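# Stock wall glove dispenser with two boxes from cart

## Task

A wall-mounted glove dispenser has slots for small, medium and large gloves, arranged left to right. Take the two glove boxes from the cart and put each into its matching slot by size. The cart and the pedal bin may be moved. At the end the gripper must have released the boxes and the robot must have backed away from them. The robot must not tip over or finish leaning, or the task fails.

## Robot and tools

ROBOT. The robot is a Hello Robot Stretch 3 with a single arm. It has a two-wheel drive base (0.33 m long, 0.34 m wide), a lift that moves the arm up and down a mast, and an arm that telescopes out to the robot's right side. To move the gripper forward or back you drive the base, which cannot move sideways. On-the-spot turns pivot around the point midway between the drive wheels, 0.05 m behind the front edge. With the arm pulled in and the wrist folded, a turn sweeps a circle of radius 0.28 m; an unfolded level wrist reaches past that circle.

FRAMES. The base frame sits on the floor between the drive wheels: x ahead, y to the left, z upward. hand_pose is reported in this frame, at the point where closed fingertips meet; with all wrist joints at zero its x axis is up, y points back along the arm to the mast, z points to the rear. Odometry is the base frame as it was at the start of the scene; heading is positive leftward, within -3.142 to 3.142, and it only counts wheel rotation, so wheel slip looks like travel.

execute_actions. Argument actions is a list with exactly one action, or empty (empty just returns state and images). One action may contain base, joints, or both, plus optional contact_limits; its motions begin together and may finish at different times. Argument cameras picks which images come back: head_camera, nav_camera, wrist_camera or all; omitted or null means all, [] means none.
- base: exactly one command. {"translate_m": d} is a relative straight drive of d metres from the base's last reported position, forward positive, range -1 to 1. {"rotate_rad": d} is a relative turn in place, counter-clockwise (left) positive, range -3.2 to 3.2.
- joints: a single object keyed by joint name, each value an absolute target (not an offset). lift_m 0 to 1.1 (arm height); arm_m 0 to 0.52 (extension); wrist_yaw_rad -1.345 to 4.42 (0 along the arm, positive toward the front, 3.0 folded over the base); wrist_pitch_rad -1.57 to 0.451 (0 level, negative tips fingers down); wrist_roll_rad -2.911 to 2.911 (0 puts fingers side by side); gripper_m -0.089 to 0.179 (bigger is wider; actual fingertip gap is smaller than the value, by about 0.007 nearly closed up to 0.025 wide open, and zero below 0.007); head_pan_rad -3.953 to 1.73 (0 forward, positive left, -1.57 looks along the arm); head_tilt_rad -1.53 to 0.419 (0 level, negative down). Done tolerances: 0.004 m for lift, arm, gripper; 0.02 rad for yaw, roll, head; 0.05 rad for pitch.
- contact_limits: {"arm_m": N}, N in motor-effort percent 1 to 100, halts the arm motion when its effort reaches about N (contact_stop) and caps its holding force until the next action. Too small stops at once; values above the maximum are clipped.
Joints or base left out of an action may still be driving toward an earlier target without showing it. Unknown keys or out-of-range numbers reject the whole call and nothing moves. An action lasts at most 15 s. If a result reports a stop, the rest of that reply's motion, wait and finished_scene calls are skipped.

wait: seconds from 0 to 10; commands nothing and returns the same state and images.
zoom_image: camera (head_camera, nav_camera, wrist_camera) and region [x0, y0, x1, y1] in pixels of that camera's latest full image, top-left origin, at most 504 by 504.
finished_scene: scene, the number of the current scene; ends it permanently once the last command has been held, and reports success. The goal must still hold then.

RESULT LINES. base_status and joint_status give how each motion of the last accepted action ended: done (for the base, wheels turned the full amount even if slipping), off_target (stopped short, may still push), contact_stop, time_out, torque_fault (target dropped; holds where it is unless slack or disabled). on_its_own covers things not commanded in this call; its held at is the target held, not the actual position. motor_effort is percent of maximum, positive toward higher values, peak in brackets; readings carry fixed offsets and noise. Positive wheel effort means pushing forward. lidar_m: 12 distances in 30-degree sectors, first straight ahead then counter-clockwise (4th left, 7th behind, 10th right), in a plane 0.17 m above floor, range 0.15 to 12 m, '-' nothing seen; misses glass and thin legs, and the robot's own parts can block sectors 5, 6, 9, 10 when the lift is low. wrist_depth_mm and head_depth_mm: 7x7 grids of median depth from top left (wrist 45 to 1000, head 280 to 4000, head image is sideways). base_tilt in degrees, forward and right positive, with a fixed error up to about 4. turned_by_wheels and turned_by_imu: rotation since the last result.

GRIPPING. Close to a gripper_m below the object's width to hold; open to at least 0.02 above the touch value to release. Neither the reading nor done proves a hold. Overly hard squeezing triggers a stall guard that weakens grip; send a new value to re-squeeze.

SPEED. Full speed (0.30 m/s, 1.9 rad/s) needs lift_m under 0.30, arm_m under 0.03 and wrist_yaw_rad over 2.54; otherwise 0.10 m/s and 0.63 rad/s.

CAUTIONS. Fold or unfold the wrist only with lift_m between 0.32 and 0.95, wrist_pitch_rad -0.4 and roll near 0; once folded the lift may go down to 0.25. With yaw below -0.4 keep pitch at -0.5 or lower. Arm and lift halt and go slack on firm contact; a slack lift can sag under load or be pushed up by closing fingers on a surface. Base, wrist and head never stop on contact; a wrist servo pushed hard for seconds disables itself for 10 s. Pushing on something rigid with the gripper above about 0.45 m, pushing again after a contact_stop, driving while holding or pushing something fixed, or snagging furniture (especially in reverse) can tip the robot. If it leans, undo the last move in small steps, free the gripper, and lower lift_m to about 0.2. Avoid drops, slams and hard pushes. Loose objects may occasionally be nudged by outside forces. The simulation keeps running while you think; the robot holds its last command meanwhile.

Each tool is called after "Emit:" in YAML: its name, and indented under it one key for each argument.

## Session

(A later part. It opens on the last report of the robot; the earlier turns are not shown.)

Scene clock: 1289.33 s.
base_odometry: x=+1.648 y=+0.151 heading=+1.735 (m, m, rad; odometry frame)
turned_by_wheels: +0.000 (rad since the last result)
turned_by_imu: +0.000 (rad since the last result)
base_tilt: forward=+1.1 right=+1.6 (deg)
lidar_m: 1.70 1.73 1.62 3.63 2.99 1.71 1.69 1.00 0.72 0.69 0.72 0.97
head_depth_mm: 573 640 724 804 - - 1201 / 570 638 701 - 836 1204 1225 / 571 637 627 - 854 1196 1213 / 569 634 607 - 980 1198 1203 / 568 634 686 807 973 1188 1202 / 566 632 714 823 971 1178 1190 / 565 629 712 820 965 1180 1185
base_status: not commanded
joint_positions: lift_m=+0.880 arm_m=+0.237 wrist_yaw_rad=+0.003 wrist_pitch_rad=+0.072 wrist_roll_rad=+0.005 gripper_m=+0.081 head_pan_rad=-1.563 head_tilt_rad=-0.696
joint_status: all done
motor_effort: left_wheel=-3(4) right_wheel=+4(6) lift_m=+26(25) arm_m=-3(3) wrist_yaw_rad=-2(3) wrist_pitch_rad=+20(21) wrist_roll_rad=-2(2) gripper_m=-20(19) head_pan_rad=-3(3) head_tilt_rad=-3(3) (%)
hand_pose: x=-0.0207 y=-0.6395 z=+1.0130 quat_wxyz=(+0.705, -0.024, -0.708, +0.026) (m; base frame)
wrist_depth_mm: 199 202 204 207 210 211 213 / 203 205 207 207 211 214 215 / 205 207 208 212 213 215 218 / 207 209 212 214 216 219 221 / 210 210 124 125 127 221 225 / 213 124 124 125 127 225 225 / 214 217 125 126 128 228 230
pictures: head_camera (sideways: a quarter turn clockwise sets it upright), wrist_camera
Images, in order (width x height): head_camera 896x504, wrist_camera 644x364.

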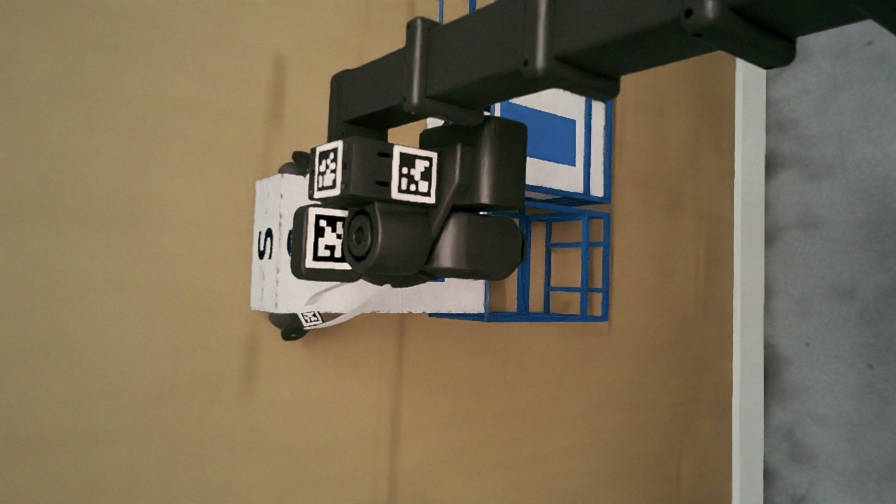

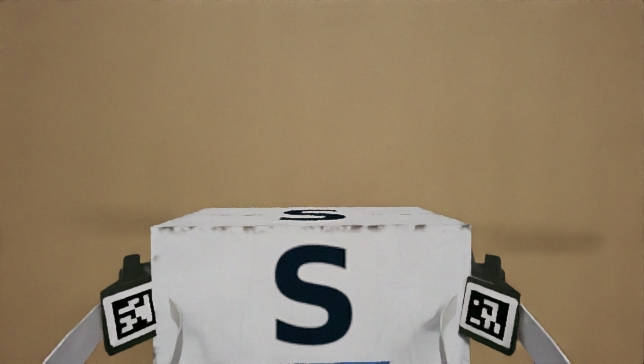

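Emit:
execute_actions:
  actions:
    - {"joints": {"lift_m": 0.905, "wrist_roll_rad": 0.005}}
  cameras: []

Emit:
execute_actions:
  actions:
    - {"joints": {"wrist_roll_rad": 0.03}}
  cameras: ["head_camera", "wrist_camera"]

Emit:
zoom_image:
  camera: "head_camera"
  region: [230, 260, 630, 350]

Emit:
zoom_image:
  camera: "head_camera"
  region: [420, 270, 540, 340]

Scene clock: 1399.13 s.
base_odometry: x=+1.648 y=+0.151 heading=+1.735 (m, m, rad; odometry frame)
turned_by_wheels: +0.000 (rad since the last result)
turned_by_imu: -0.001 (rad since the last result)
base_tilt: forward=+1.1 right=+1.6 (deg)
lidar_m: 1.70 1.72 1.62 3.64 2.99 1.72 1.68 1.00 0.72 0.69 0.71 0.97
head_depth_mm: 573 640 712 - - 1178 1227 / 572 638 696 - 844 1201 1224 / 570 626 - - 849 1201 1213 / 569 625 - 875 978 1193 1207 / 568 624 691 808 974 1187 1204 / 567 632 714 824 970 1183 1190 / 566 630 713 821 967 1177 1187
base_status: not commanded
joint_positions: lift_m=+0.905 arm_m=+0.237 wrist_yaw_rad=+0.001 wrist_pitch_rad=+0.070 wrist_roll_rad=+0.006 gripper_m=+0.081 head_pan_rad=-1.563 head_tilt_rad=-0.696
joint_status: all done
motor_effort: left_wheel=-3(2) right_wheel=+5(5) lift_m=+31(35) arm_m=-3(3) wrist_yaw_rad=-2(1) wrist_pitch_rad=+21(21) wrist_roll_rad=-1(2) gripper_m=-19(19) head_pan_rad=-3(3) head_tilt_rad=-3(3) (%)
hand_pose: x=-0.0211 y=-0.6395 z=+1.0373 quat_wxyz=(+0.705, -0.024, -0.709, +0.025) (m; base frame)
wrist_depth_mm: 200 201 203 207 208 211 213 / 202 204 206 209 212 213 216 / 204 207 209 212 214 217 220 / 207 209 211 213 217 218 221 / 209 211 124 125 127 222 224 / 212 124 125 126 126 226 228 / 214 216 125 126 127 227 231
pictures: none
No camera images: the call's "cameras" was empty. Leave "cameras" out to get every camera's image.

Scene clock: 1399.60 s.
base_odometry: x=+1.648 y=+0.151 heading=+1.735 (m, m, rad; odometry frame)
turned_by_wheels: +0.000 (rad since the last result)
turned_by_imu: +0.000 (rad since the last result)
base_tilt: forward=+1.1 right=+1.6 (deg)
lidar_m: 1.69 1.72 1.62 3.63 3.00 1.71 1.69 1.00 0.72 0.69 0.72 0.97
head_depth_mm: 574 639 711 - - 1173 1225 / 572 638 695 - 841 1204 1224 / 569 627 - - 850 1196 1210 / 569 626 - 875 980 1191 1208 / 568 622 691 807 970 1186 1199 / 567 630 714 824 969 1179 1192 / 566 631 712 821 968 1174 1189
base_status: not commanded
joint_positions: lift_m=+0.905 arm_m=+0.237 wrist_yaw_rad=+0.001 wrist_pitch_rad=+0.070 wrist_roll_rad=+0.024 gripper_m=+0.081 head_pan_rad=-1.563 head_tilt_rad=-0.696
joint_status: all done
motor_effort: left_wheel=-4(3) right_wheel=+5(5) lift_m=+31(31) arm_m=-3(3) wrist_yaw_rad=+1(0) wrist_pitch_rad=+21(21) wrist_roll_rad=+3(6) gripper_m=-19(20) head_pan_rad=-3(3) head_tilt_rad=-3(4) (%)
hand_pose: x=-0.0212 y=-0.6395 z=+1.0373 quat_wxyz=(+0.698, -0.024, -0.715, +0.025) (m; base frame)
wrist_depth_mm: 200 202 203 206 209 212 213 / 202 204 207 209 211 215 217 / 205 206 208 212 212 216 219 / 207 209 210 214 216 218 222 / 209 211 124 125 127 222 225 / 212 124 124 125 127 223 227 / 214 217 125 126 128 227 230
pictures: head_camera (sideways: a quarter turn clockwise sets it upright), wrist_camera
Images, in order (width x height): head_camera 896x504, wrist_camera 644x364.

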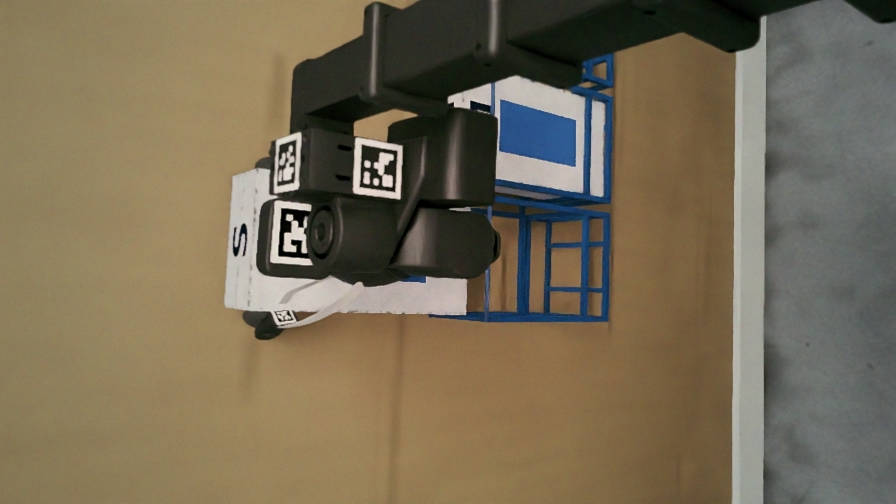

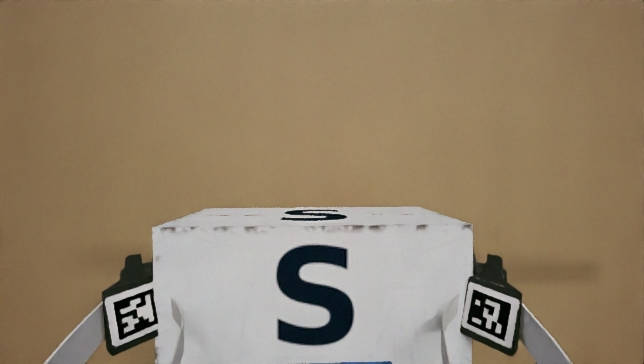

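Region (230, 260, 630, 350) of head_camera's 896x504 image, scaled by 1.260, with more detail than that image has; it fills the top 113 rows of this view, and the rest is white.

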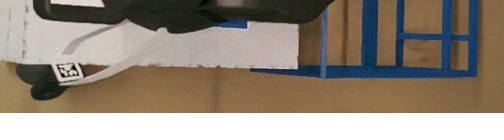

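Region (420, 270, 540, 340) of head_camera's 896x504 image, scaled by 4.200, with more detail than that image has; it fills the top 294 rows of this view, and the rest is white.

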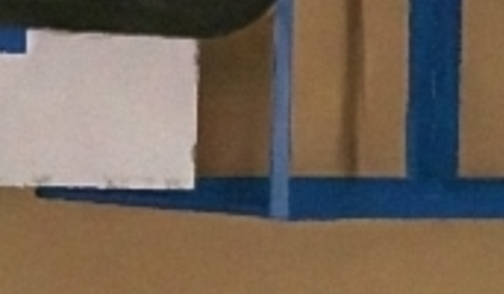

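Emit:
execute_actions:
  actions:
    - {"base": {"translate_m": 0.003}, "joints": {"wrist_roll_rad": -0.018}}
  cameras: ["head_camera", "wrist_camera"]

Emit:
zoom_image:
  camera: "head_camera"
  region: [230, 260, 630, 350]

Emit:
zoom_image:
  camera: "head_camera"
  region: [420, 270, 540, 340]

Scene clock: 1415.33 s.
base_odometry: x=+1.648 y=+0.154 heading=+1.735 (m, m, rad; odometry frame)
turned_by_wheels: +0.000 (rad since the last result)
turned_by_imu: -0.001 (rad since the last result)
base_tilt: forward=+1.1 right=+1.6 (deg)
lidar_m: 1.69 1.72 1.62 3.63 2.99 1.72 1.69 1.00 0.72 0.69 0.72 0.97
head_depth_mm: 573 638 712 - - 1170 1230 / 571 637 696 - 837 1207 1227 / 569 627 - - 854 1197 1216 / 569 624 - 874 978 1192 1207 / 568 627 691 826 976 1189 1197 / 567 632 715 824 970 1186 1194 / 565 630 712 822 969 1178 1186
base_status: done
joint_positions: lift_m=+0.905 arm_m=+0.237 wrist_yaw_rad=+0.001 wrist_pitch_rad=+0.070 wrist_roll_rad=-0.012 gripper_m=+0.081 head_pan_rad=-1.563 head_tilt_rad=-0.696
joint_status: all done
motor_effort: left_wheel=-3(6) right_wheel=+6(13) lift_m=+32(32) arm_m=-3(3) wrist_yaw_rad=+1(0) wrist_pitch_rad=+21(21) wrist_roll_rad=-4(6) gripper_m=-20(19) head_pan_rad=-3(3) head_tilt_rad=-3(3) (%)
hand_pose: x=-0.0212 y=-0.6395 z=+1.0373 quat_wxyz=(+0.711, -0.024, -0.702, +0.025) (m; base frame)
wrist_depth_mm: 200 201 203 206 209 210 215 / 203 204 207 209 211 214 216 / 204 206 209 211 213 216 219 / 206 208 211 214 216 219 221 / 209 210 124 125 127 222 225 / 212 124 124 125 127 225 228 / 215 216 125 126 128 228 230
pictures: head_camera (sideways: a quarter turn clockwise sets it upright), wrist_camera
Images, in order (width x height): head_camera 896x504, wrist_camera 644x364.

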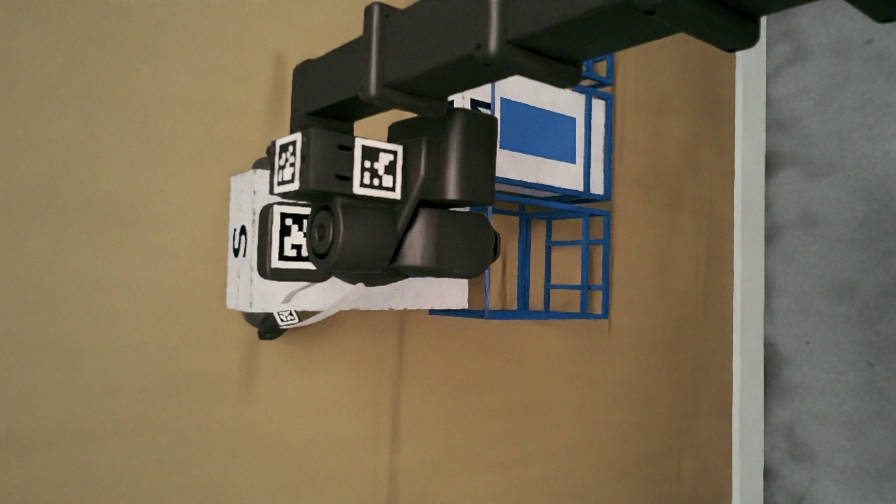

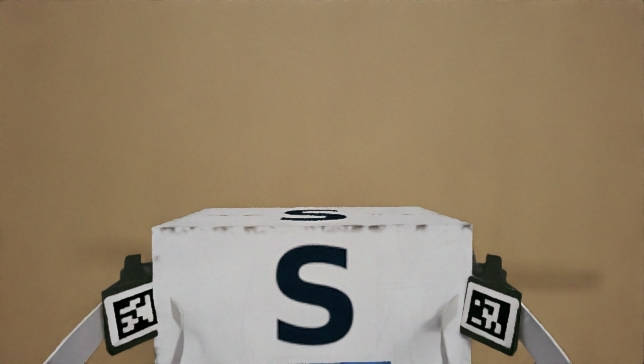

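Region (230, 260, 630, 350) of head_camera's 896x504 image, scaled by 1.260, with more detail than that image has; it fills the top 113 rows of this view, and the rest is white.

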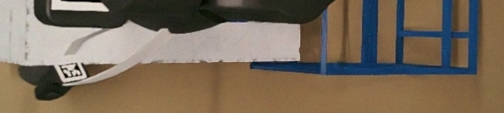

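Region (420, 270, 540, 340) of head_camera's 896x504 image, scaled by 4.200, with more detail than that image has; it fills the top 294 rows of this view, and the rest is white.

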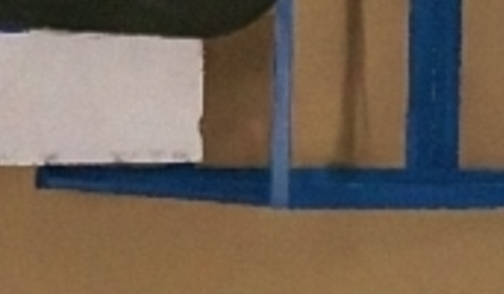

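Emit:
execute_actions:
  actions:
    - {"joints": {"lift_m": 0.875}}
  cameras: ["head_camera"]

Emit:
zoom_image:
  camera: "head_camera"
  region: [420, 270, 540, 340]

Scene clock: 1425.20 s.
base_odometry: x=+1.648 y=+0.154 heading=+1.735 (m, m, rad; odometry frame)
turned_by_wheels: +0.000 (rad since the last result)
turned_by_imu: -0.001 (rad since the last result)
base_tilt: forward=+1.1 right=+1.6 (deg)
lidar_m: 1.69 1.72 1.62 3.62 3.01 1.72 1.69 1.00 0.72 0.69 0.72 0.97
head_depth_mm: 572 639 723 803 - - 1204 / 572 637 709 - 846 1205 1221 / 570 636 639 - 854 1200 1210 / 568 634 608 - 981 1191 1206 / 567 634 677 798 975 1187 1199 / 567 632 714 823 970 1181 1194 / 566 631 715 823 963 1178 1188
base_status: not commanded
joint_positions: lift_m=+0.875 arm_m=+0.237 wrist_yaw_rad=+0.004 wrist_pitch_rad=+0.073 wrist_roll_rad=-0.012 gripper_m=+0.081 head_pan_rad=-1.563 head_tilt_rad=-0.696
joint_status: all done
motor_effort: left_wheel=-2(4) right_wheel=+3(5) lift_m=+26(25) arm_m=-2(3) wrist_yaw_rad=-2(2) wrist_pitch_rad=+20(21) wrist_roll_rad=-4(4) gripper_m=-18(19) head_pan_rad=-3(3) head_tilt_rad=-4(4) (%)
hand_pose: x=-0.0205 y=-0.6395 z=+1.0083 quat_wxyz=(+0.711, -0.024, -0.702, +0.027) (m; base frame)
wrist_depth_mm: 201 202 204 207 209 210 213 / 202 204 208 209 212 214 216 / 205 207 209 210 214 215 218 / 207 209 211 213 217 218 221 / 209 211 124 125 127 222 223 / 212 124 124 125 127 224 226 / 214 216 125 126 128 228 230
pictures: head_camera (sideways: a quarter turn clockwise sets it upright)
Images, in order (width x height): head_camera 896x504.

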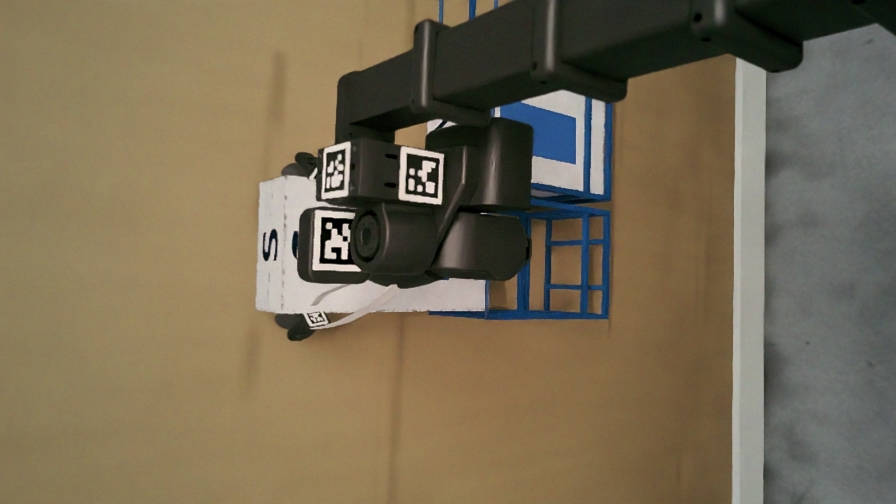

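Region (420, 270, 540, 340) of head_camera's 896x504 image, scaled by 4.200, with more detail than that image has; it fills the top 294 rows of this view, and the rest is white.

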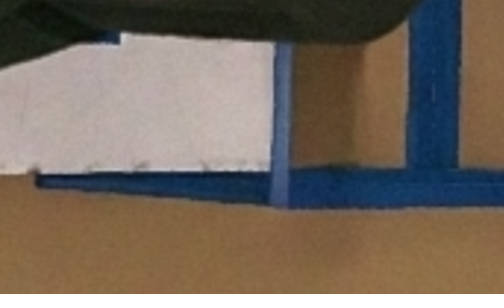

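Emit:
execute_actions:
  actions:
    - {"joints": {"lift_m": 0.85}}
  cameras: ["head_camera", "wrist_camera"]

Emit:
zoom_image:
  camera: "head_camera"
  region: [420, 240, 600, 340]

Scene clock: 1446.80 s.
base_odometry: x=+1.648 y=+0.154 heading=+1.735 (m, m, rad; odometry frame)
turned_by_wheels: +0.000 (rad since the last result)
turned_by_imu: -0.001 (rad since the last result)
base_tilt: forward=+1.1 right=+1.6 (deg)
lidar_m: 1.69 1.72 1.62 3.63 3.01 1.72 1.69 1.00 0.72 0.69 0.72 0.97
head_depth_mm: 573 639 725 819 - - - / 570 638 721 - 857 1244 1217 / 569 636 682 - 946 1197 1212 / 569 634 644 - 1006 1194 1206 / 567 634 678 790 976 1187 1198 / 566 631 715 823 971 1181 1188 / 566 630 712 820 969 1177 1183
base_status: not commanded
joint_positions: lift_m=+0.850 arm_m=+0.237 wrist_yaw_rad=+0.004 wrist_pitch_rad=+0.073 wrist_roll_rad=-0.012 gripper_m=+0.081 head_pan_rad=-1.563 head_tilt_rad=-0.696
joint_status: all done
motor_effort: left_wheel=-2(3) right_wheel=+3(3) lift_m=+26(28) arm_m=-3(3) wrist_yaw_rad=-1(1) wrist_pitch_rad=+20(20) wrist_roll_rad=-4(4) gripper_m=-19(20) head_pan_rad=-3(3) head_tilt_rad=-3(3) (%)
hand_pose: x=-0.0205 y=-0.6395 z=+0.9832 quat_wxyz=(+0.711, -0.024, -0.702, +0.027) (m; base frame)
wrist_depth_mm: 199 202 204 206 208 211 214 / 203 204 206 208 211 213 214 / 206 206 209 212 215 215 218 / 208 210 213 213 216 219 221 / 210 210 124 125 127 221 223 / 212 124 124 126 127 225 227 / 214 218 125 126 127 227 230
pictures: head_camera (sideways: a quarter turn clockwise sets it upright), wrist_camera
Images, in order (width x height): head_camera 896x504, wrist_camera 644x364.

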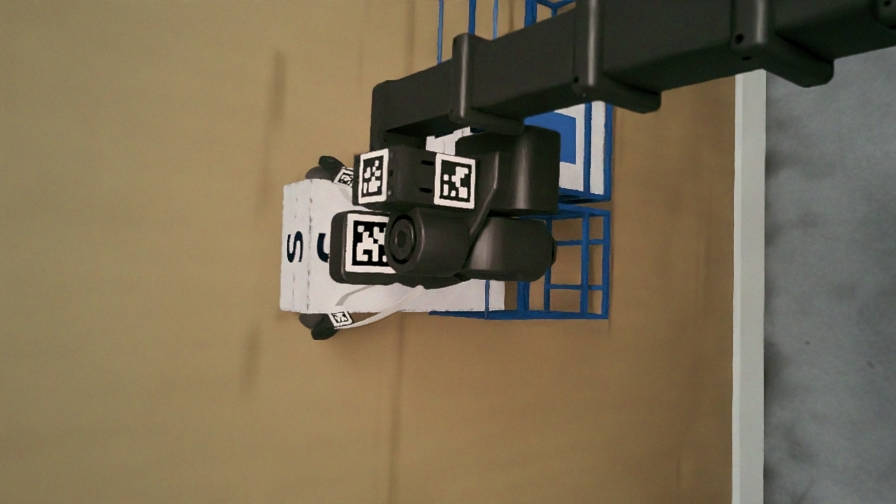

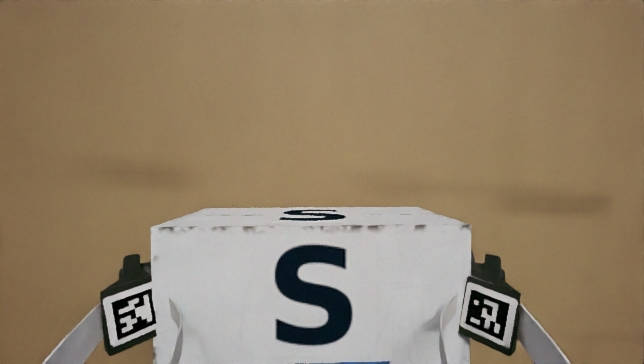

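Region (420, 240, 600, 340) of head_camera's 896x504 image, scaled by 2.800, with more detail than that image has.

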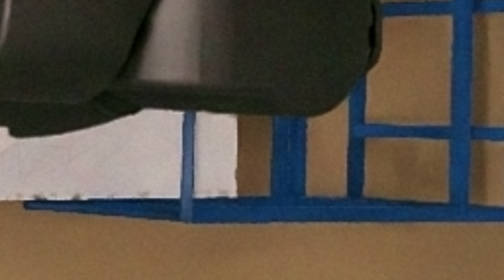

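Emit:
execute_actions:
  actions:
    - {"joints": {"lift_m": 0.8}}
  cameras: ["head_camera"]

Scene clock: 1453.23 s.
base_odometry: x=+1.648 y=+0.154 heading=+1.735 (m, m, rad; odometry frame)
turned_by_wheels: +0.000 (rad since the last result)
turned_by_imu: -0.001 (rad since the last result)
base_tilt: forward=+1.1 right=+1.6 (deg)
lidar_m: 1.69 1.73 1.62 3.63 3.01 1.72 1.69 1.00 0.72 0.69 0.72 0.96
head_depth_mm: 573 640 725 819 942 - - / 572 638 722 771 - 1246 1221 / 570 636 701 755 1049 1198 1217 / 569 635 680 - 1032 1192 1207 / 568 632 702 792 972 1189 1204 / 567 632 715 825 970 1182 1191 / 566 630 712 822 965 1175 1185
base_status: not commanded
joint_positions: lift_m=+0.800 arm_m=+0.237 wrist_yaw_rad=+0.004 wrist_pitch_rad=+0.072 wrist_roll_rad=-0.012 gripper_m=+0.081 head_pan_rad=-1.563 head_tilt_rad=-0.696
joint_status: all done
motor_effort: left_wheel=-3(2) right_wheel=+3(3) lift_m=+26(28) arm_m=-3(2) wrist_yaw_rad=-2(2) wrist_pitch_rad=+20(20) wrist_roll_rad=-4(4) gripper_m=-19(20) head_pan_rad=-3(3) head_tilt_rad=-3(3) (%)
hand_pose: x=-0.0205 y=-0.6395 z=+0.9330 quat_wxyz=(+0.711, -0.024, -0.702, +0.026) (m; base frame)
wrist_depth_mm: 200 202 203 206 208 211 212 / 203 204 206 208 211 214 216 / 205 206 209 211 213 215 219 / 208 209 212 213 217 220 222 / 210 210 124 125 126 221 224 / 212 124 124 125 127 225 226 / 216 216 125 126 127 227 230
pictures: head_camera (sideways: a quarter turn clockwise sets it upright)
Images, in order (width x height): head_camera 896x504.

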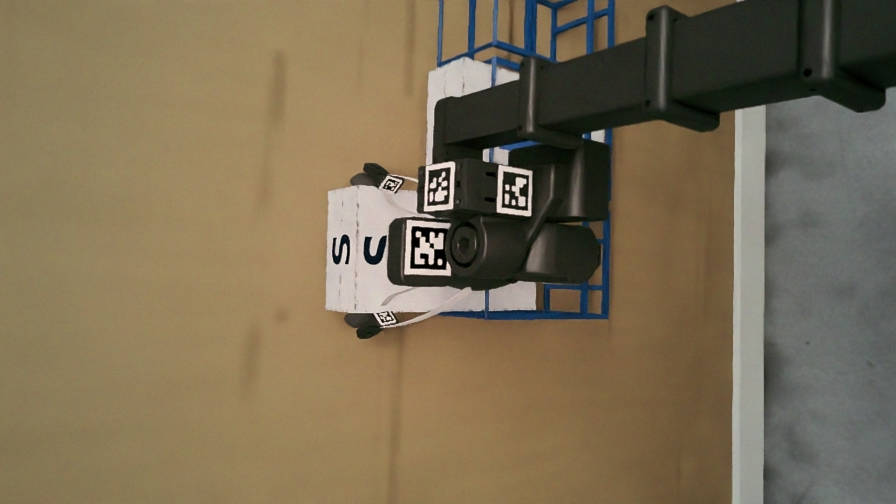

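Emit:
execute_actions:
  actions:
    - {"joints": {"lift_m": 0.745}}
  cameras: ["head_camera", "wrist_camera"]

Scene clock: 1481.57 s.
base_odometry: x=+1.648 y=+0.154 heading=+1.735 (m, m, rad; odometry frame)
turned_by_wheels: +0.000 (rad since the last result)
turned_by_imu: -0.001 (rad since the last result)
base_tilt: forward=+1.1 right=+1.6 (deg)
lidar_m: 1.69 1.72 1.62 3.63 3.00 1.71 1.69 1.00 0.72 0.69 0.71 0.97
head_depth_mm: 573 639 724 820 936 1174 1273 / 571 638 723 759 817 - 1198 / 569 635 719 736 - 1203 1215 / 569 635 718 696 - 1194 1207 / 568 633 716 776 973 1183 1196 / 566 632 714 824 970 1178 1193 / 566 631 715 822 966 1176 1183
base_status: not commanded
joint_positions: lift_m=+0.745 arm_m=+0.237 wrist_yaw_rad=+0.002 wrist_pitch_rad=+0.071 wrist_roll_rad=-0.012 gripper_m=+0.081 head_pan_rad=-1.563 head_tilt_rad=-0.696
joint_status: all done
motor_effort: left_wheel=-2(2) right_wheel=+3(3) lift_m=+27(27) arm_m=-3(3) wrist_yaw_rad=-1(3) wrist_pitch_rad=+20(20) wrist_roll_rad=-4(4) gripper_m=-19(20) head_pan_rad=-3(3) head_tilt_rad=-3(3) (%)
hand_pose: x=-0.0208 y=-0.6395 z=+0.8778 quat_wxyz=(+0.711, -0.024, -0.702, +0.026) (m; base frame)
wrist_depth_mm: 200 201 204 206 208 210 213 / 202 204 207 209 211 214 217 / 204 207 209 212 213 215 219 / 207 209 212 214 216 218 221 / 210 211 124 125 126 222 224 / 212 124 125 125 127 225 227 / 214 216 125 126 128 156 167
pictures: head_camera (sideways: a quarter turn clockwise sets it upright), wrist_camera
Images, in order (width x height): head_camera 896x504, wrist_camera 644x364.

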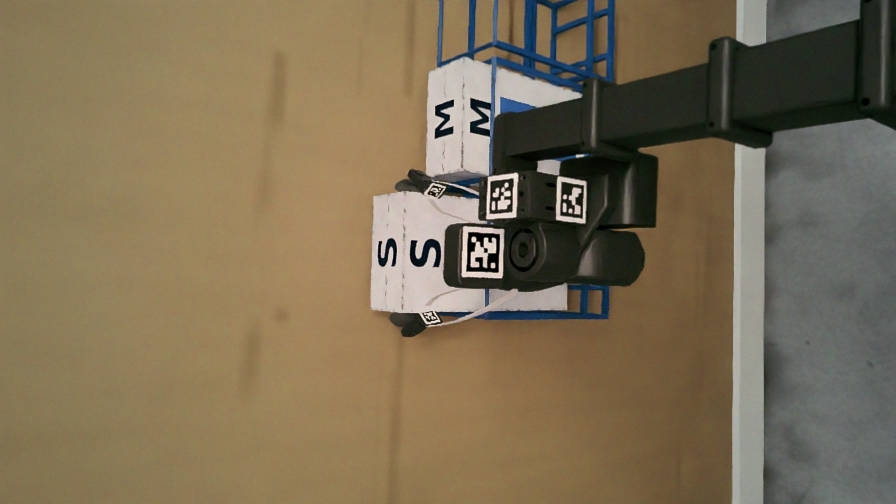

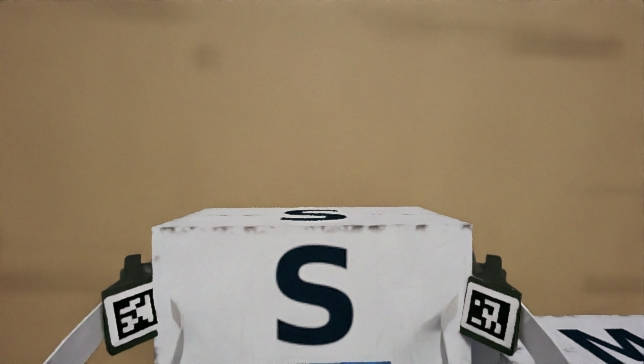

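Emit:
execute_actions:
  actions:
    - {"joints": {"lift_m": 0.72}}
  cameras: ["head_camera", "wrist_camera"]

Emit:
zoom_image:
  camera: "head_camera"
  region: [390, 130, 560, 250]

Scene clock: 1503.07 s.
base_odometry: x=+1.648 y=+0.154 heading=+1.735 (m, m, rad; odometry frame)
turned_by_wheels: +0.000 (rad since the last result)
turned_by_imu: -0.001 (rad since the last result)
base_tilt: forward=+1.1 right=+1.6 (deg)
lidar_m: 1.69 1.72 1.61 3.63 2.98 1.72 1.69 1.01 0.72 0.69 0.71 0.97
head_depth_mm: 573 640 726 821 941 1210 1254 / 571 637 722 757 826 - - / 570 636 720 749 - 1240 1214 / 568 636 718 712 - 1230 1207 / 567 633 717 775 975 1190 1199 / 566 631 713 821 971 1185 1194 / 566 630 712 820 970 1178 1186
base_status: not commanded
joint_positions: lift_m=+0.720 arm_m=+0.237 wrist_yaw_rad=+0.002 wrist_pitch_rad=+0.076 wrist_roll_rad=-0.013 gripper_m=+0.081 head_pan_rad=-1.563 head_tilt_rad=-0.696
joint_status: all done
motor_effort: left_wheel=-2(3) right_wheel=+3(4) lift_m=+26(28) arm_m=-3(3) wrist_yaw_rad=-1(1) wrist_pitch_rad=+19(20) wrist_roll_rad=-3(4) gripper_m=-20(20) head_pan_rad=-3(3) head_tilt_rad=-4(4) (%)
hand_pose: x=-0.0208 y=-0.6395 z=+0.8541 quat_wxyz=(+0.712, -0.026, -0.702, +0.027) (m; base frame)
wrist_depth_mm: 201 202 205 207 209 211 215 / 203 204 207 208 212 214 217 / 204 207 209 212 214 216 219 / 207 209 211 214 217 220 222 / 210 210 124 126 127 220 224 / 211 123 124 125 127 177 178 / 214 217 125 126 128 141 124
pictures: head_camera (sideways: a quarter turn clockwise sets it upright), wrist_camera
Images, in order (width x height): head_camera 896x504, wrist_camera 644x364.

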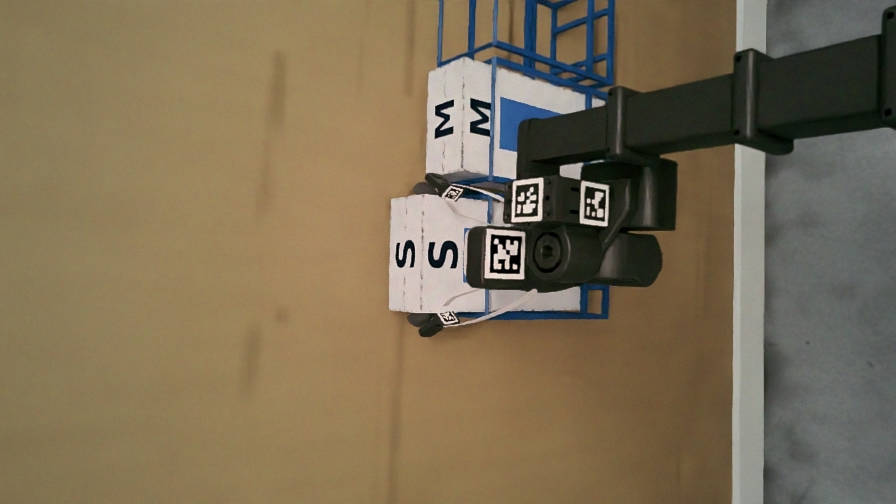

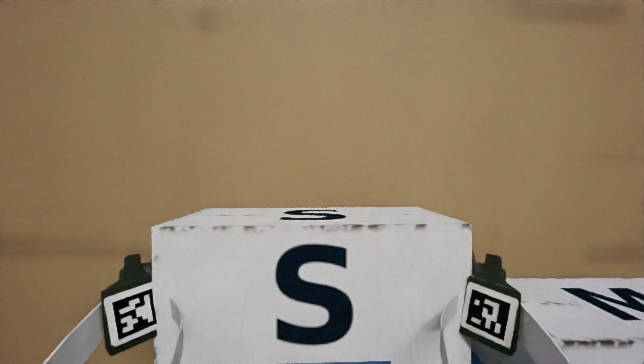

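Region (390, 130, 560, 250) of head_camera's 896x504 image, scaled by 2.965, with more detail than that image has; it fills the top 356 rows of this view, and the rest is white.

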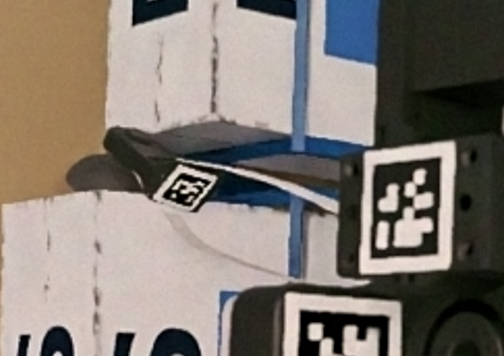

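Emit:
execute_actions:
  actions:
    - {"joints": {"lift_m": 0.707}}
  cameras: ["head_camera", "wrist_camera"]

Emit:
zoom_image:
  camera: "head_camera"
  region: [390, 130, 560, 250]

Scene clock: 1516.87 s.
base_odometry: x=+1.648 y=+0.154 heading=+1.735 (m, m, rad; odometry frame)
turned_by_wheels: +0.000 (rad since the last result)
turned_by_imu: -0.001 (rad since the last result)
base_tilt: forward=+1.1 right=+1.6 (deg)
lidar_m: 1.69 1.72 1.62 3.60 3.01 1.72 1.69 1.00 0.72 0.69 0.72 0.96
head_depth_mm: 574 639 726 818 940 1206 1236 / 572 637 723 756 827 - - / 570 636 721 753 - 1252 1213 / 569 635 717 729 - 1230 1209 / 567 634 718 775 973 1187 1197 / 566 631 714 823 970 1184 1194 / 565 631 713 821 967 1176 1188
base_status: not commanded
joint_positions: lift_m=+0.707 arm_m=+0.237 wrist_yaw_rad=+0.005 wrist_pitch_rad=+0.076 wrist_roll_rad=-0.012 gripper_m=+0.081 head_pan_rad=-1.563 head_tilt_rad=-0.696
joint_status: all done
motor_effort: left_wheel=-2(3) right_wheel=+3(4) lift_m=+26(26) arm_m=-3(3) wrist_yaw_rad=-3(3) wrist_pitch_rad=+19(21) wrist_roll_rad=-4(6) gripper_m=-21(20) head_pan_rad=-3(3) head_tilt_rad=-3(4) (%)
hand_pose: x=-0.0201 y=-0.6395 z=+0.8412 quat_wxyz=(+0.711, -0.025, -0.702, +0.028) (m; base frame)
wrist_depth_mm: 201 202 205 207 209 211 213 / 204 205 207 209 211 214 216 / 205 209 210 211 213 216 219 / 208 210 212 213 216 219 221 / 210 212 124 125 127 220 223 / 211 124 124 125 127 143 142 / 214 217 125 126 127 142 121
pictures: head_camera (sideways: a quarter turn clockwise sets it upright), wrist_camera
Images, in order (width x height): head_camera 896x504, wrist_camera 644x364.

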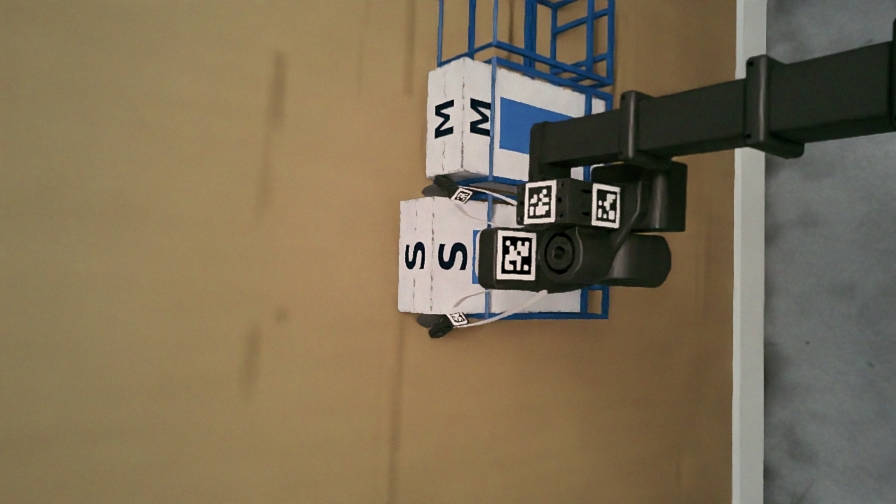

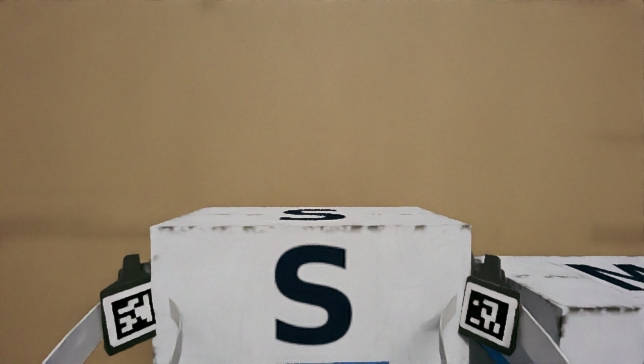

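Region (390, 130, 560, 250) of head_camera's 896x504 image, scaled by 2.965, with more detail than that image has; it fills the top 356 rows of this view, and the rest is white.

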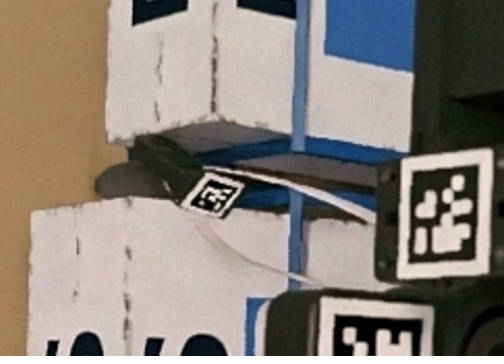

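Emit:
execute_actions:
  actions:
    - {"joints": {"lift_m": 0.696}}
  cameras: ["head_camera", "wrist_camera"]

Scene clock: 1529.90 s.
base_odometry: x=+1.648 y=+0.154 heading=+1.735 (m, m, rad; odometry frame)
turned_by_wheels: +0.000 (rad since the last result)
turned_by_imu: -0.001 (rad since the last result)
base_tilt: forward=+1.1 right=+1.6 (deg)
lidar_m: 1.70 1.72 1.61 3.64 3.00 1.71 1.69 1.00 0.72 0.69 0.71 0.97
head_depth_mm: 573 640 724 816 942 1206 1232 / 571 638 722 756 826 1168 - / 569 637 722 760 - 1250 1210 / 568 636 719 743 - 1235 1203 / 568 633 717 775 975 1189 1199 / 566 632 716 825 969 1181 1192 / 566 631 714 821 968 1179 1181
base_status: not commanded
joint_positions: lift_m=+0.696 arm_m=+0.237 wrist_yaw_rad=+0.005 wrist_pitch_rad=+0.075 wrist_roll_rad=-0.012 gripper_m=+0.081 head_pan_rad=-1.563 head_tilt_rad=-0.696
joint_status: all done
motor_effort: left_wheel=-2(2) right_wheel=+3(3) lift_m=+27(24) arm_m=-3(3) wrist_yaw_rad=-4(3) wrist_pitch_rad=+19(19) wrist_roll_rad=-4(4) gripper_m=-20(19) head_pan_rad=-3(3) head_tilt_rad=-4(4) (%)
hand_pose: x=-0.0201 y=-0.6395 z=+0.8299 quat_wxyz=(+0.711, -0.025, -0.702, +0.028) (m; base frame)
wrist_depth_mm: 200 203 204 207 209 211 213 / 203 205 206 210 212 213 215 / 205 208 210 211 214 216 218 / 207 209 213 215 217 219 222 / 211 211 124 126 127 219 221 / 212 124 124 125 127 135 121 / 215 171 125 126 128 129 121
pictures: head_camera (sideways: a quarter turn clockwise sets it upright), wrist_camera
Images, in order (width x height): head_camera 896x504, wrist_camera 644x364.

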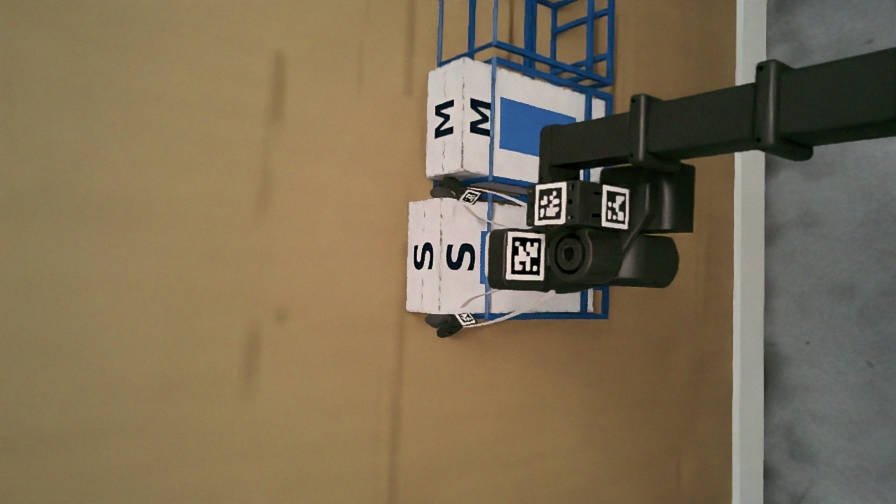

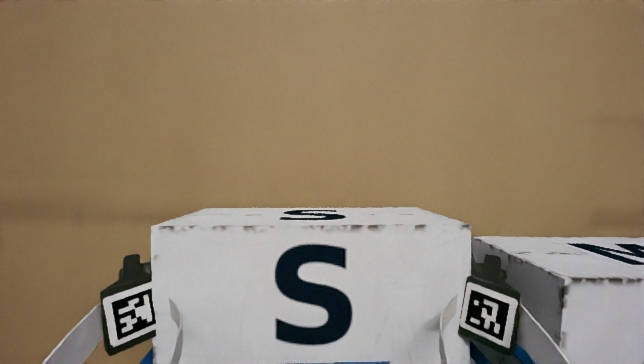

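Emit:
execute_actions:
  actions:
    - {"joints": {"lift_m": 0.687}}
  cameras: ["wrist_camera"]

Scene clock: 1535.73 s.
base_odometry: x=+1.648 y=+0.154 heading=+1.735 (m, m, rad; odometry frame)
turned_by_wheels: +0.000 (rad since the last result)
turned_by_imu: -0.001 (rad since the last result)
base_tilt: forward=+1.1 right=+1.6 (deg)
lidar_m: 1.69 1.72 1.62 3.62 3.01 1.72 1.69 1.00 0.72 0.69 0.72 0.97
head_depth_mm: 573 639 722 819 941 1211 1232 / 572 637 721 757 835 1172 - / 570 636 722 762 790 1244 1215 / 568 634 721 742 - 1233 1208 / 568 633 717 776 972 1185 1200 / 566 632 715 823 972 1180 1193 / 567 630 713 821 967 1176 1188
base_status: not commanded
joint_positions: lift_m=+0.687 arm_m=+0.237 wrist_yaw_rad=+0.005 wrist_pitch_rad=+0.099 wrist_roll_rad=-0.011 gripper_m=+0.081 head_pan_rad=-1.563 head_tilt_rad=-0.696
joint_status: all done
motor_effort: left_wheel=-2(2) right_wheel=+3(3) lift_m=+25(27) arm_m=-1(2) wrist_yaw_rad=-2(3) wrist_pitch_rad=+12(19) wrist_roll_rad=-5(5) gripper_m=-21(20) head_pan_rad=-3(3) head_tilt_rad=-4(3) (%)
hand_pose: x=-0.0201 y=-0.6395 z=+0.8271 quat_wxyz=(+0.710, -0.033, -0.702, +0.036) (m; base frame)
wrist_depth_mm: 204 206 208 211 213 216 217 / 205 207 209 212 215 217 219 / 207 209 211 214 215 219 219 / 209 211 213 215 217 221 223 / 211 212 124 125 127 185 222 / 212 124 124 125 127 135 120 / 213 124 125 126 127 128 121
pictures: wrist_camera
Images, in order (width x height): wrist_camera 644x364.

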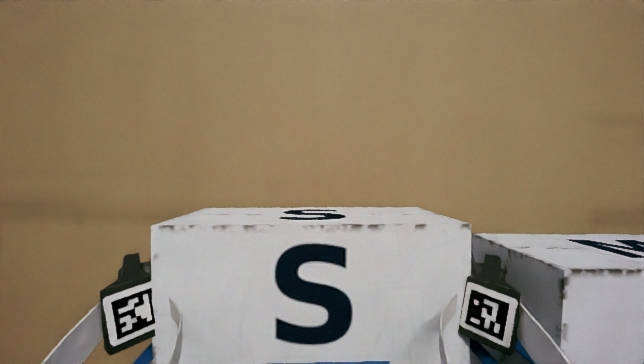

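Emit:
execute_actions:
  actions:
    - {"joints": {"gripper_m": 0.165}}
  cameras: ["head_camera", "wrist_camera"]

Scene clock: 1545.20 s.
base_odometry: x=+1.648 y=+0.154 heading=+1.735 (m, m, rad; odometry frame)
turned_by_wheels: +0.000 (rad since the last result)
turned_by_imu: +0.000 (rad since the last result)
base_tilt: forward=+1.1 right=+1.6 (deg)
lidar_m: 1.69 1.72 1.61 3.63 3.01 1.72 1.68 1.00 0.72 0.69 0.72 0.97
head_depth_mm: 572 639 725 820 940 1208 1228 / 572 640 722 756 826 1171 - / 570 636 720 757 788 1244 1214 / 570 636 720 745 - 1232 1203 / 568 634 716 775 962 1193 1198 / 566 631 715 824 970 1178 1193 / 566 631 714 820 969 1177 1188
base_status: not commanded
joint_positions: lift_m=+0.687 arm_m=+0.237 wrist_yaw_rad=+0.020 wrist_pitch_rad=+0.110 wrist_roll_rad=-0.012 gripper_m=+0.165 head_pan_rad=-1.563 head_tilt_rad=-0.696
joint_status: all done
on_its_own: wrist_yaw_rad is at rest, and its effort (-13) is outside its rest range (-12 to +12)
motor_effort: left_wheel=+1(2) right_wheel=-6(6) lift_m=+24(25) arm_m=-2(2) wrist_yaw_rad=-13(12) wrist_pitch_rad=+9(12) wrist_roll_rad=-4(4) gripper_m=+4(85) head_pan_rad=-3(3) head_tilt_rad=-3(3) (%)
hand_pose: x=-0.0164 y=-0.6394 z=+0.8300 quat_wxyz=(+0.710, -0.032, -0.702, +0.045) (m; base frame)
wrist_depth_mm: 209 209 210 213 213 215 217 / 209 210 212 213 214 216 216 / 209 212 213 214 215 217 218 / 212 212 214 214 216 217 220 / 212 214 215 216 217 218 220 / 214 123 123 123 125 124 119 / - 216 123 123 124 128 117
pictures: head_camera (sideways: a quarter turn clockwise sets it upright), wrist_camera
Images, in order (width x height): head_camera 896x504, wrist_camera 644x364.

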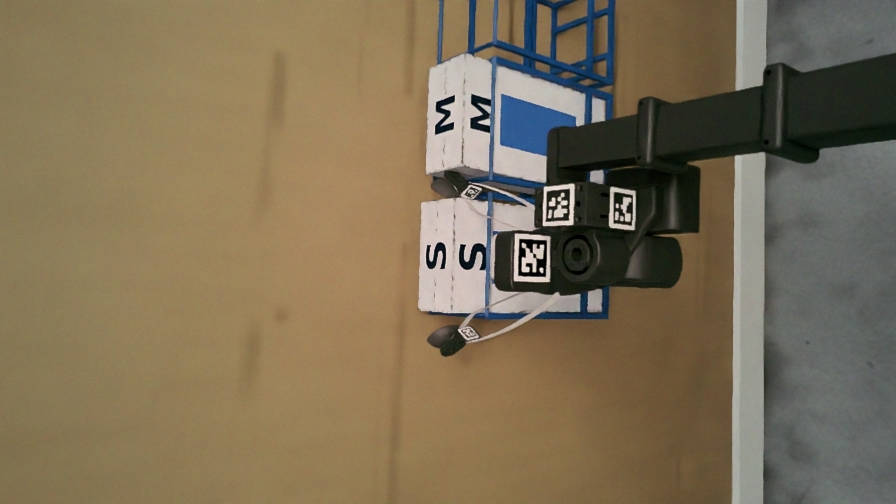

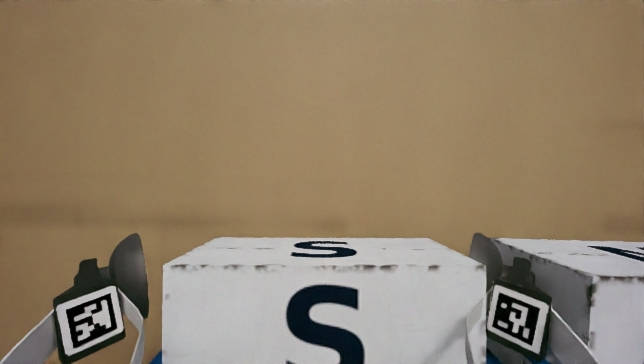

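Emit:
execute_actions:
  actions:
    - {"joints": {"wrist_yaw_rad": 0.05, "lift_m": 0.745}}
  cameras: ["head_camera", "wrist_camera"]

Scene clock: 1552.00 s.
base_odometry: x=+1.648 y=+0.154 heading=+1.735 (m, m, rad; odometry frame)
turned_by_wheels: +0.000 (rad since the last result)
turned_by_imu: -0.001 (rad since the last result)
base_tilt: forward=+1.1 right=+1.6 (deg)
lidar_m: 1.69 1.72 1.62 3.63 3.01 1.72 1.69 1.00 0.72 0.69 0.71 0.97
head_depth_mm: 573 639 725 817 940 1173 1271 / 572 638 722 757 816 - 1194 / 571 636 722 762 - 1199 1215 / 569 635 718 776 - 1192 1211 / 568 634 716 807 952 1191 1205 / 566 632 714 823 970 1180 1189 / 566 630 714 820 967 1179 1184
base_status: not commanded
joint_positions: lift_m=+0.745 arm_m=+0.237 wrist_yaw_rad=+0.050 wrist_pitch_rad=+0.118 wrist_roll_rad=-0.012 gripper_m=+0.165 head_pan_rad=-1.563 head_tilt_rad=-0.696
joint_status: all done
motor_effort: left_wheel=-2(3) right_wheel=+4(7) lift_m=+27(29) arm_m=-2(1) wrist_yaw_rad=+0(12) wrist_pitch_rad=+6(9) wrist_roll_rad=-4(4) gripper_m=+0(5) head_pan_rad=-3(3) head_tilt_rad=-4(4) (%)
hand_pose: x=-0.0085 y=-0.6391 z=+0.8899 quat_wxyz=(+0.709, -0.024, -0.702, +0.059) (m; base frame)
wrist_depth_mm: 214 215 214 214 213 213 212 / 214 215 215 214 214 213 213 / 216 216 216 215 214 214 214 / 217 216 216 215 215 215 214 / 218 217 217 216 216 216 214 / 220 218 217 217 216 - 216 / - 220 218 218 216 219 216
pictures: head_camera (sideways: a quarter turn clockwise sets it upright), wrist_camera
Images, in order (width x height): head_camera 896x504, wrist_camera 644x364.

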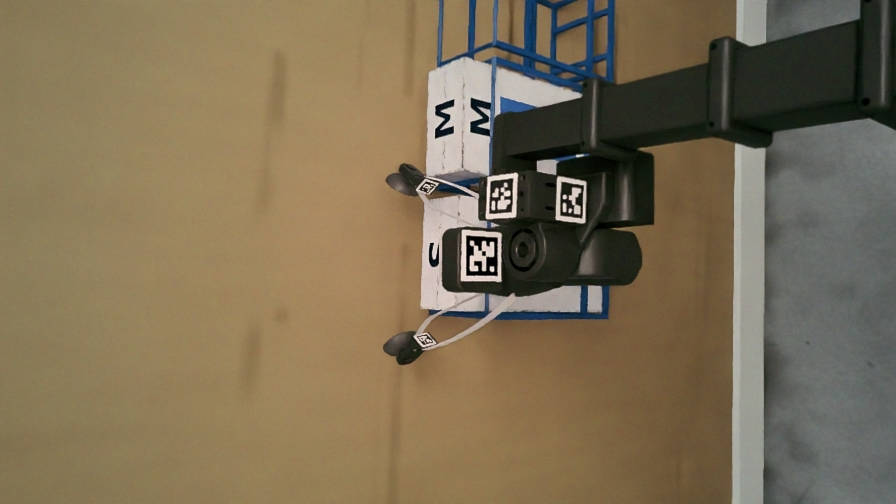

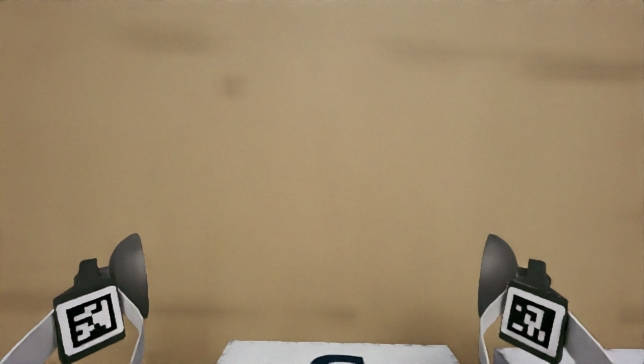

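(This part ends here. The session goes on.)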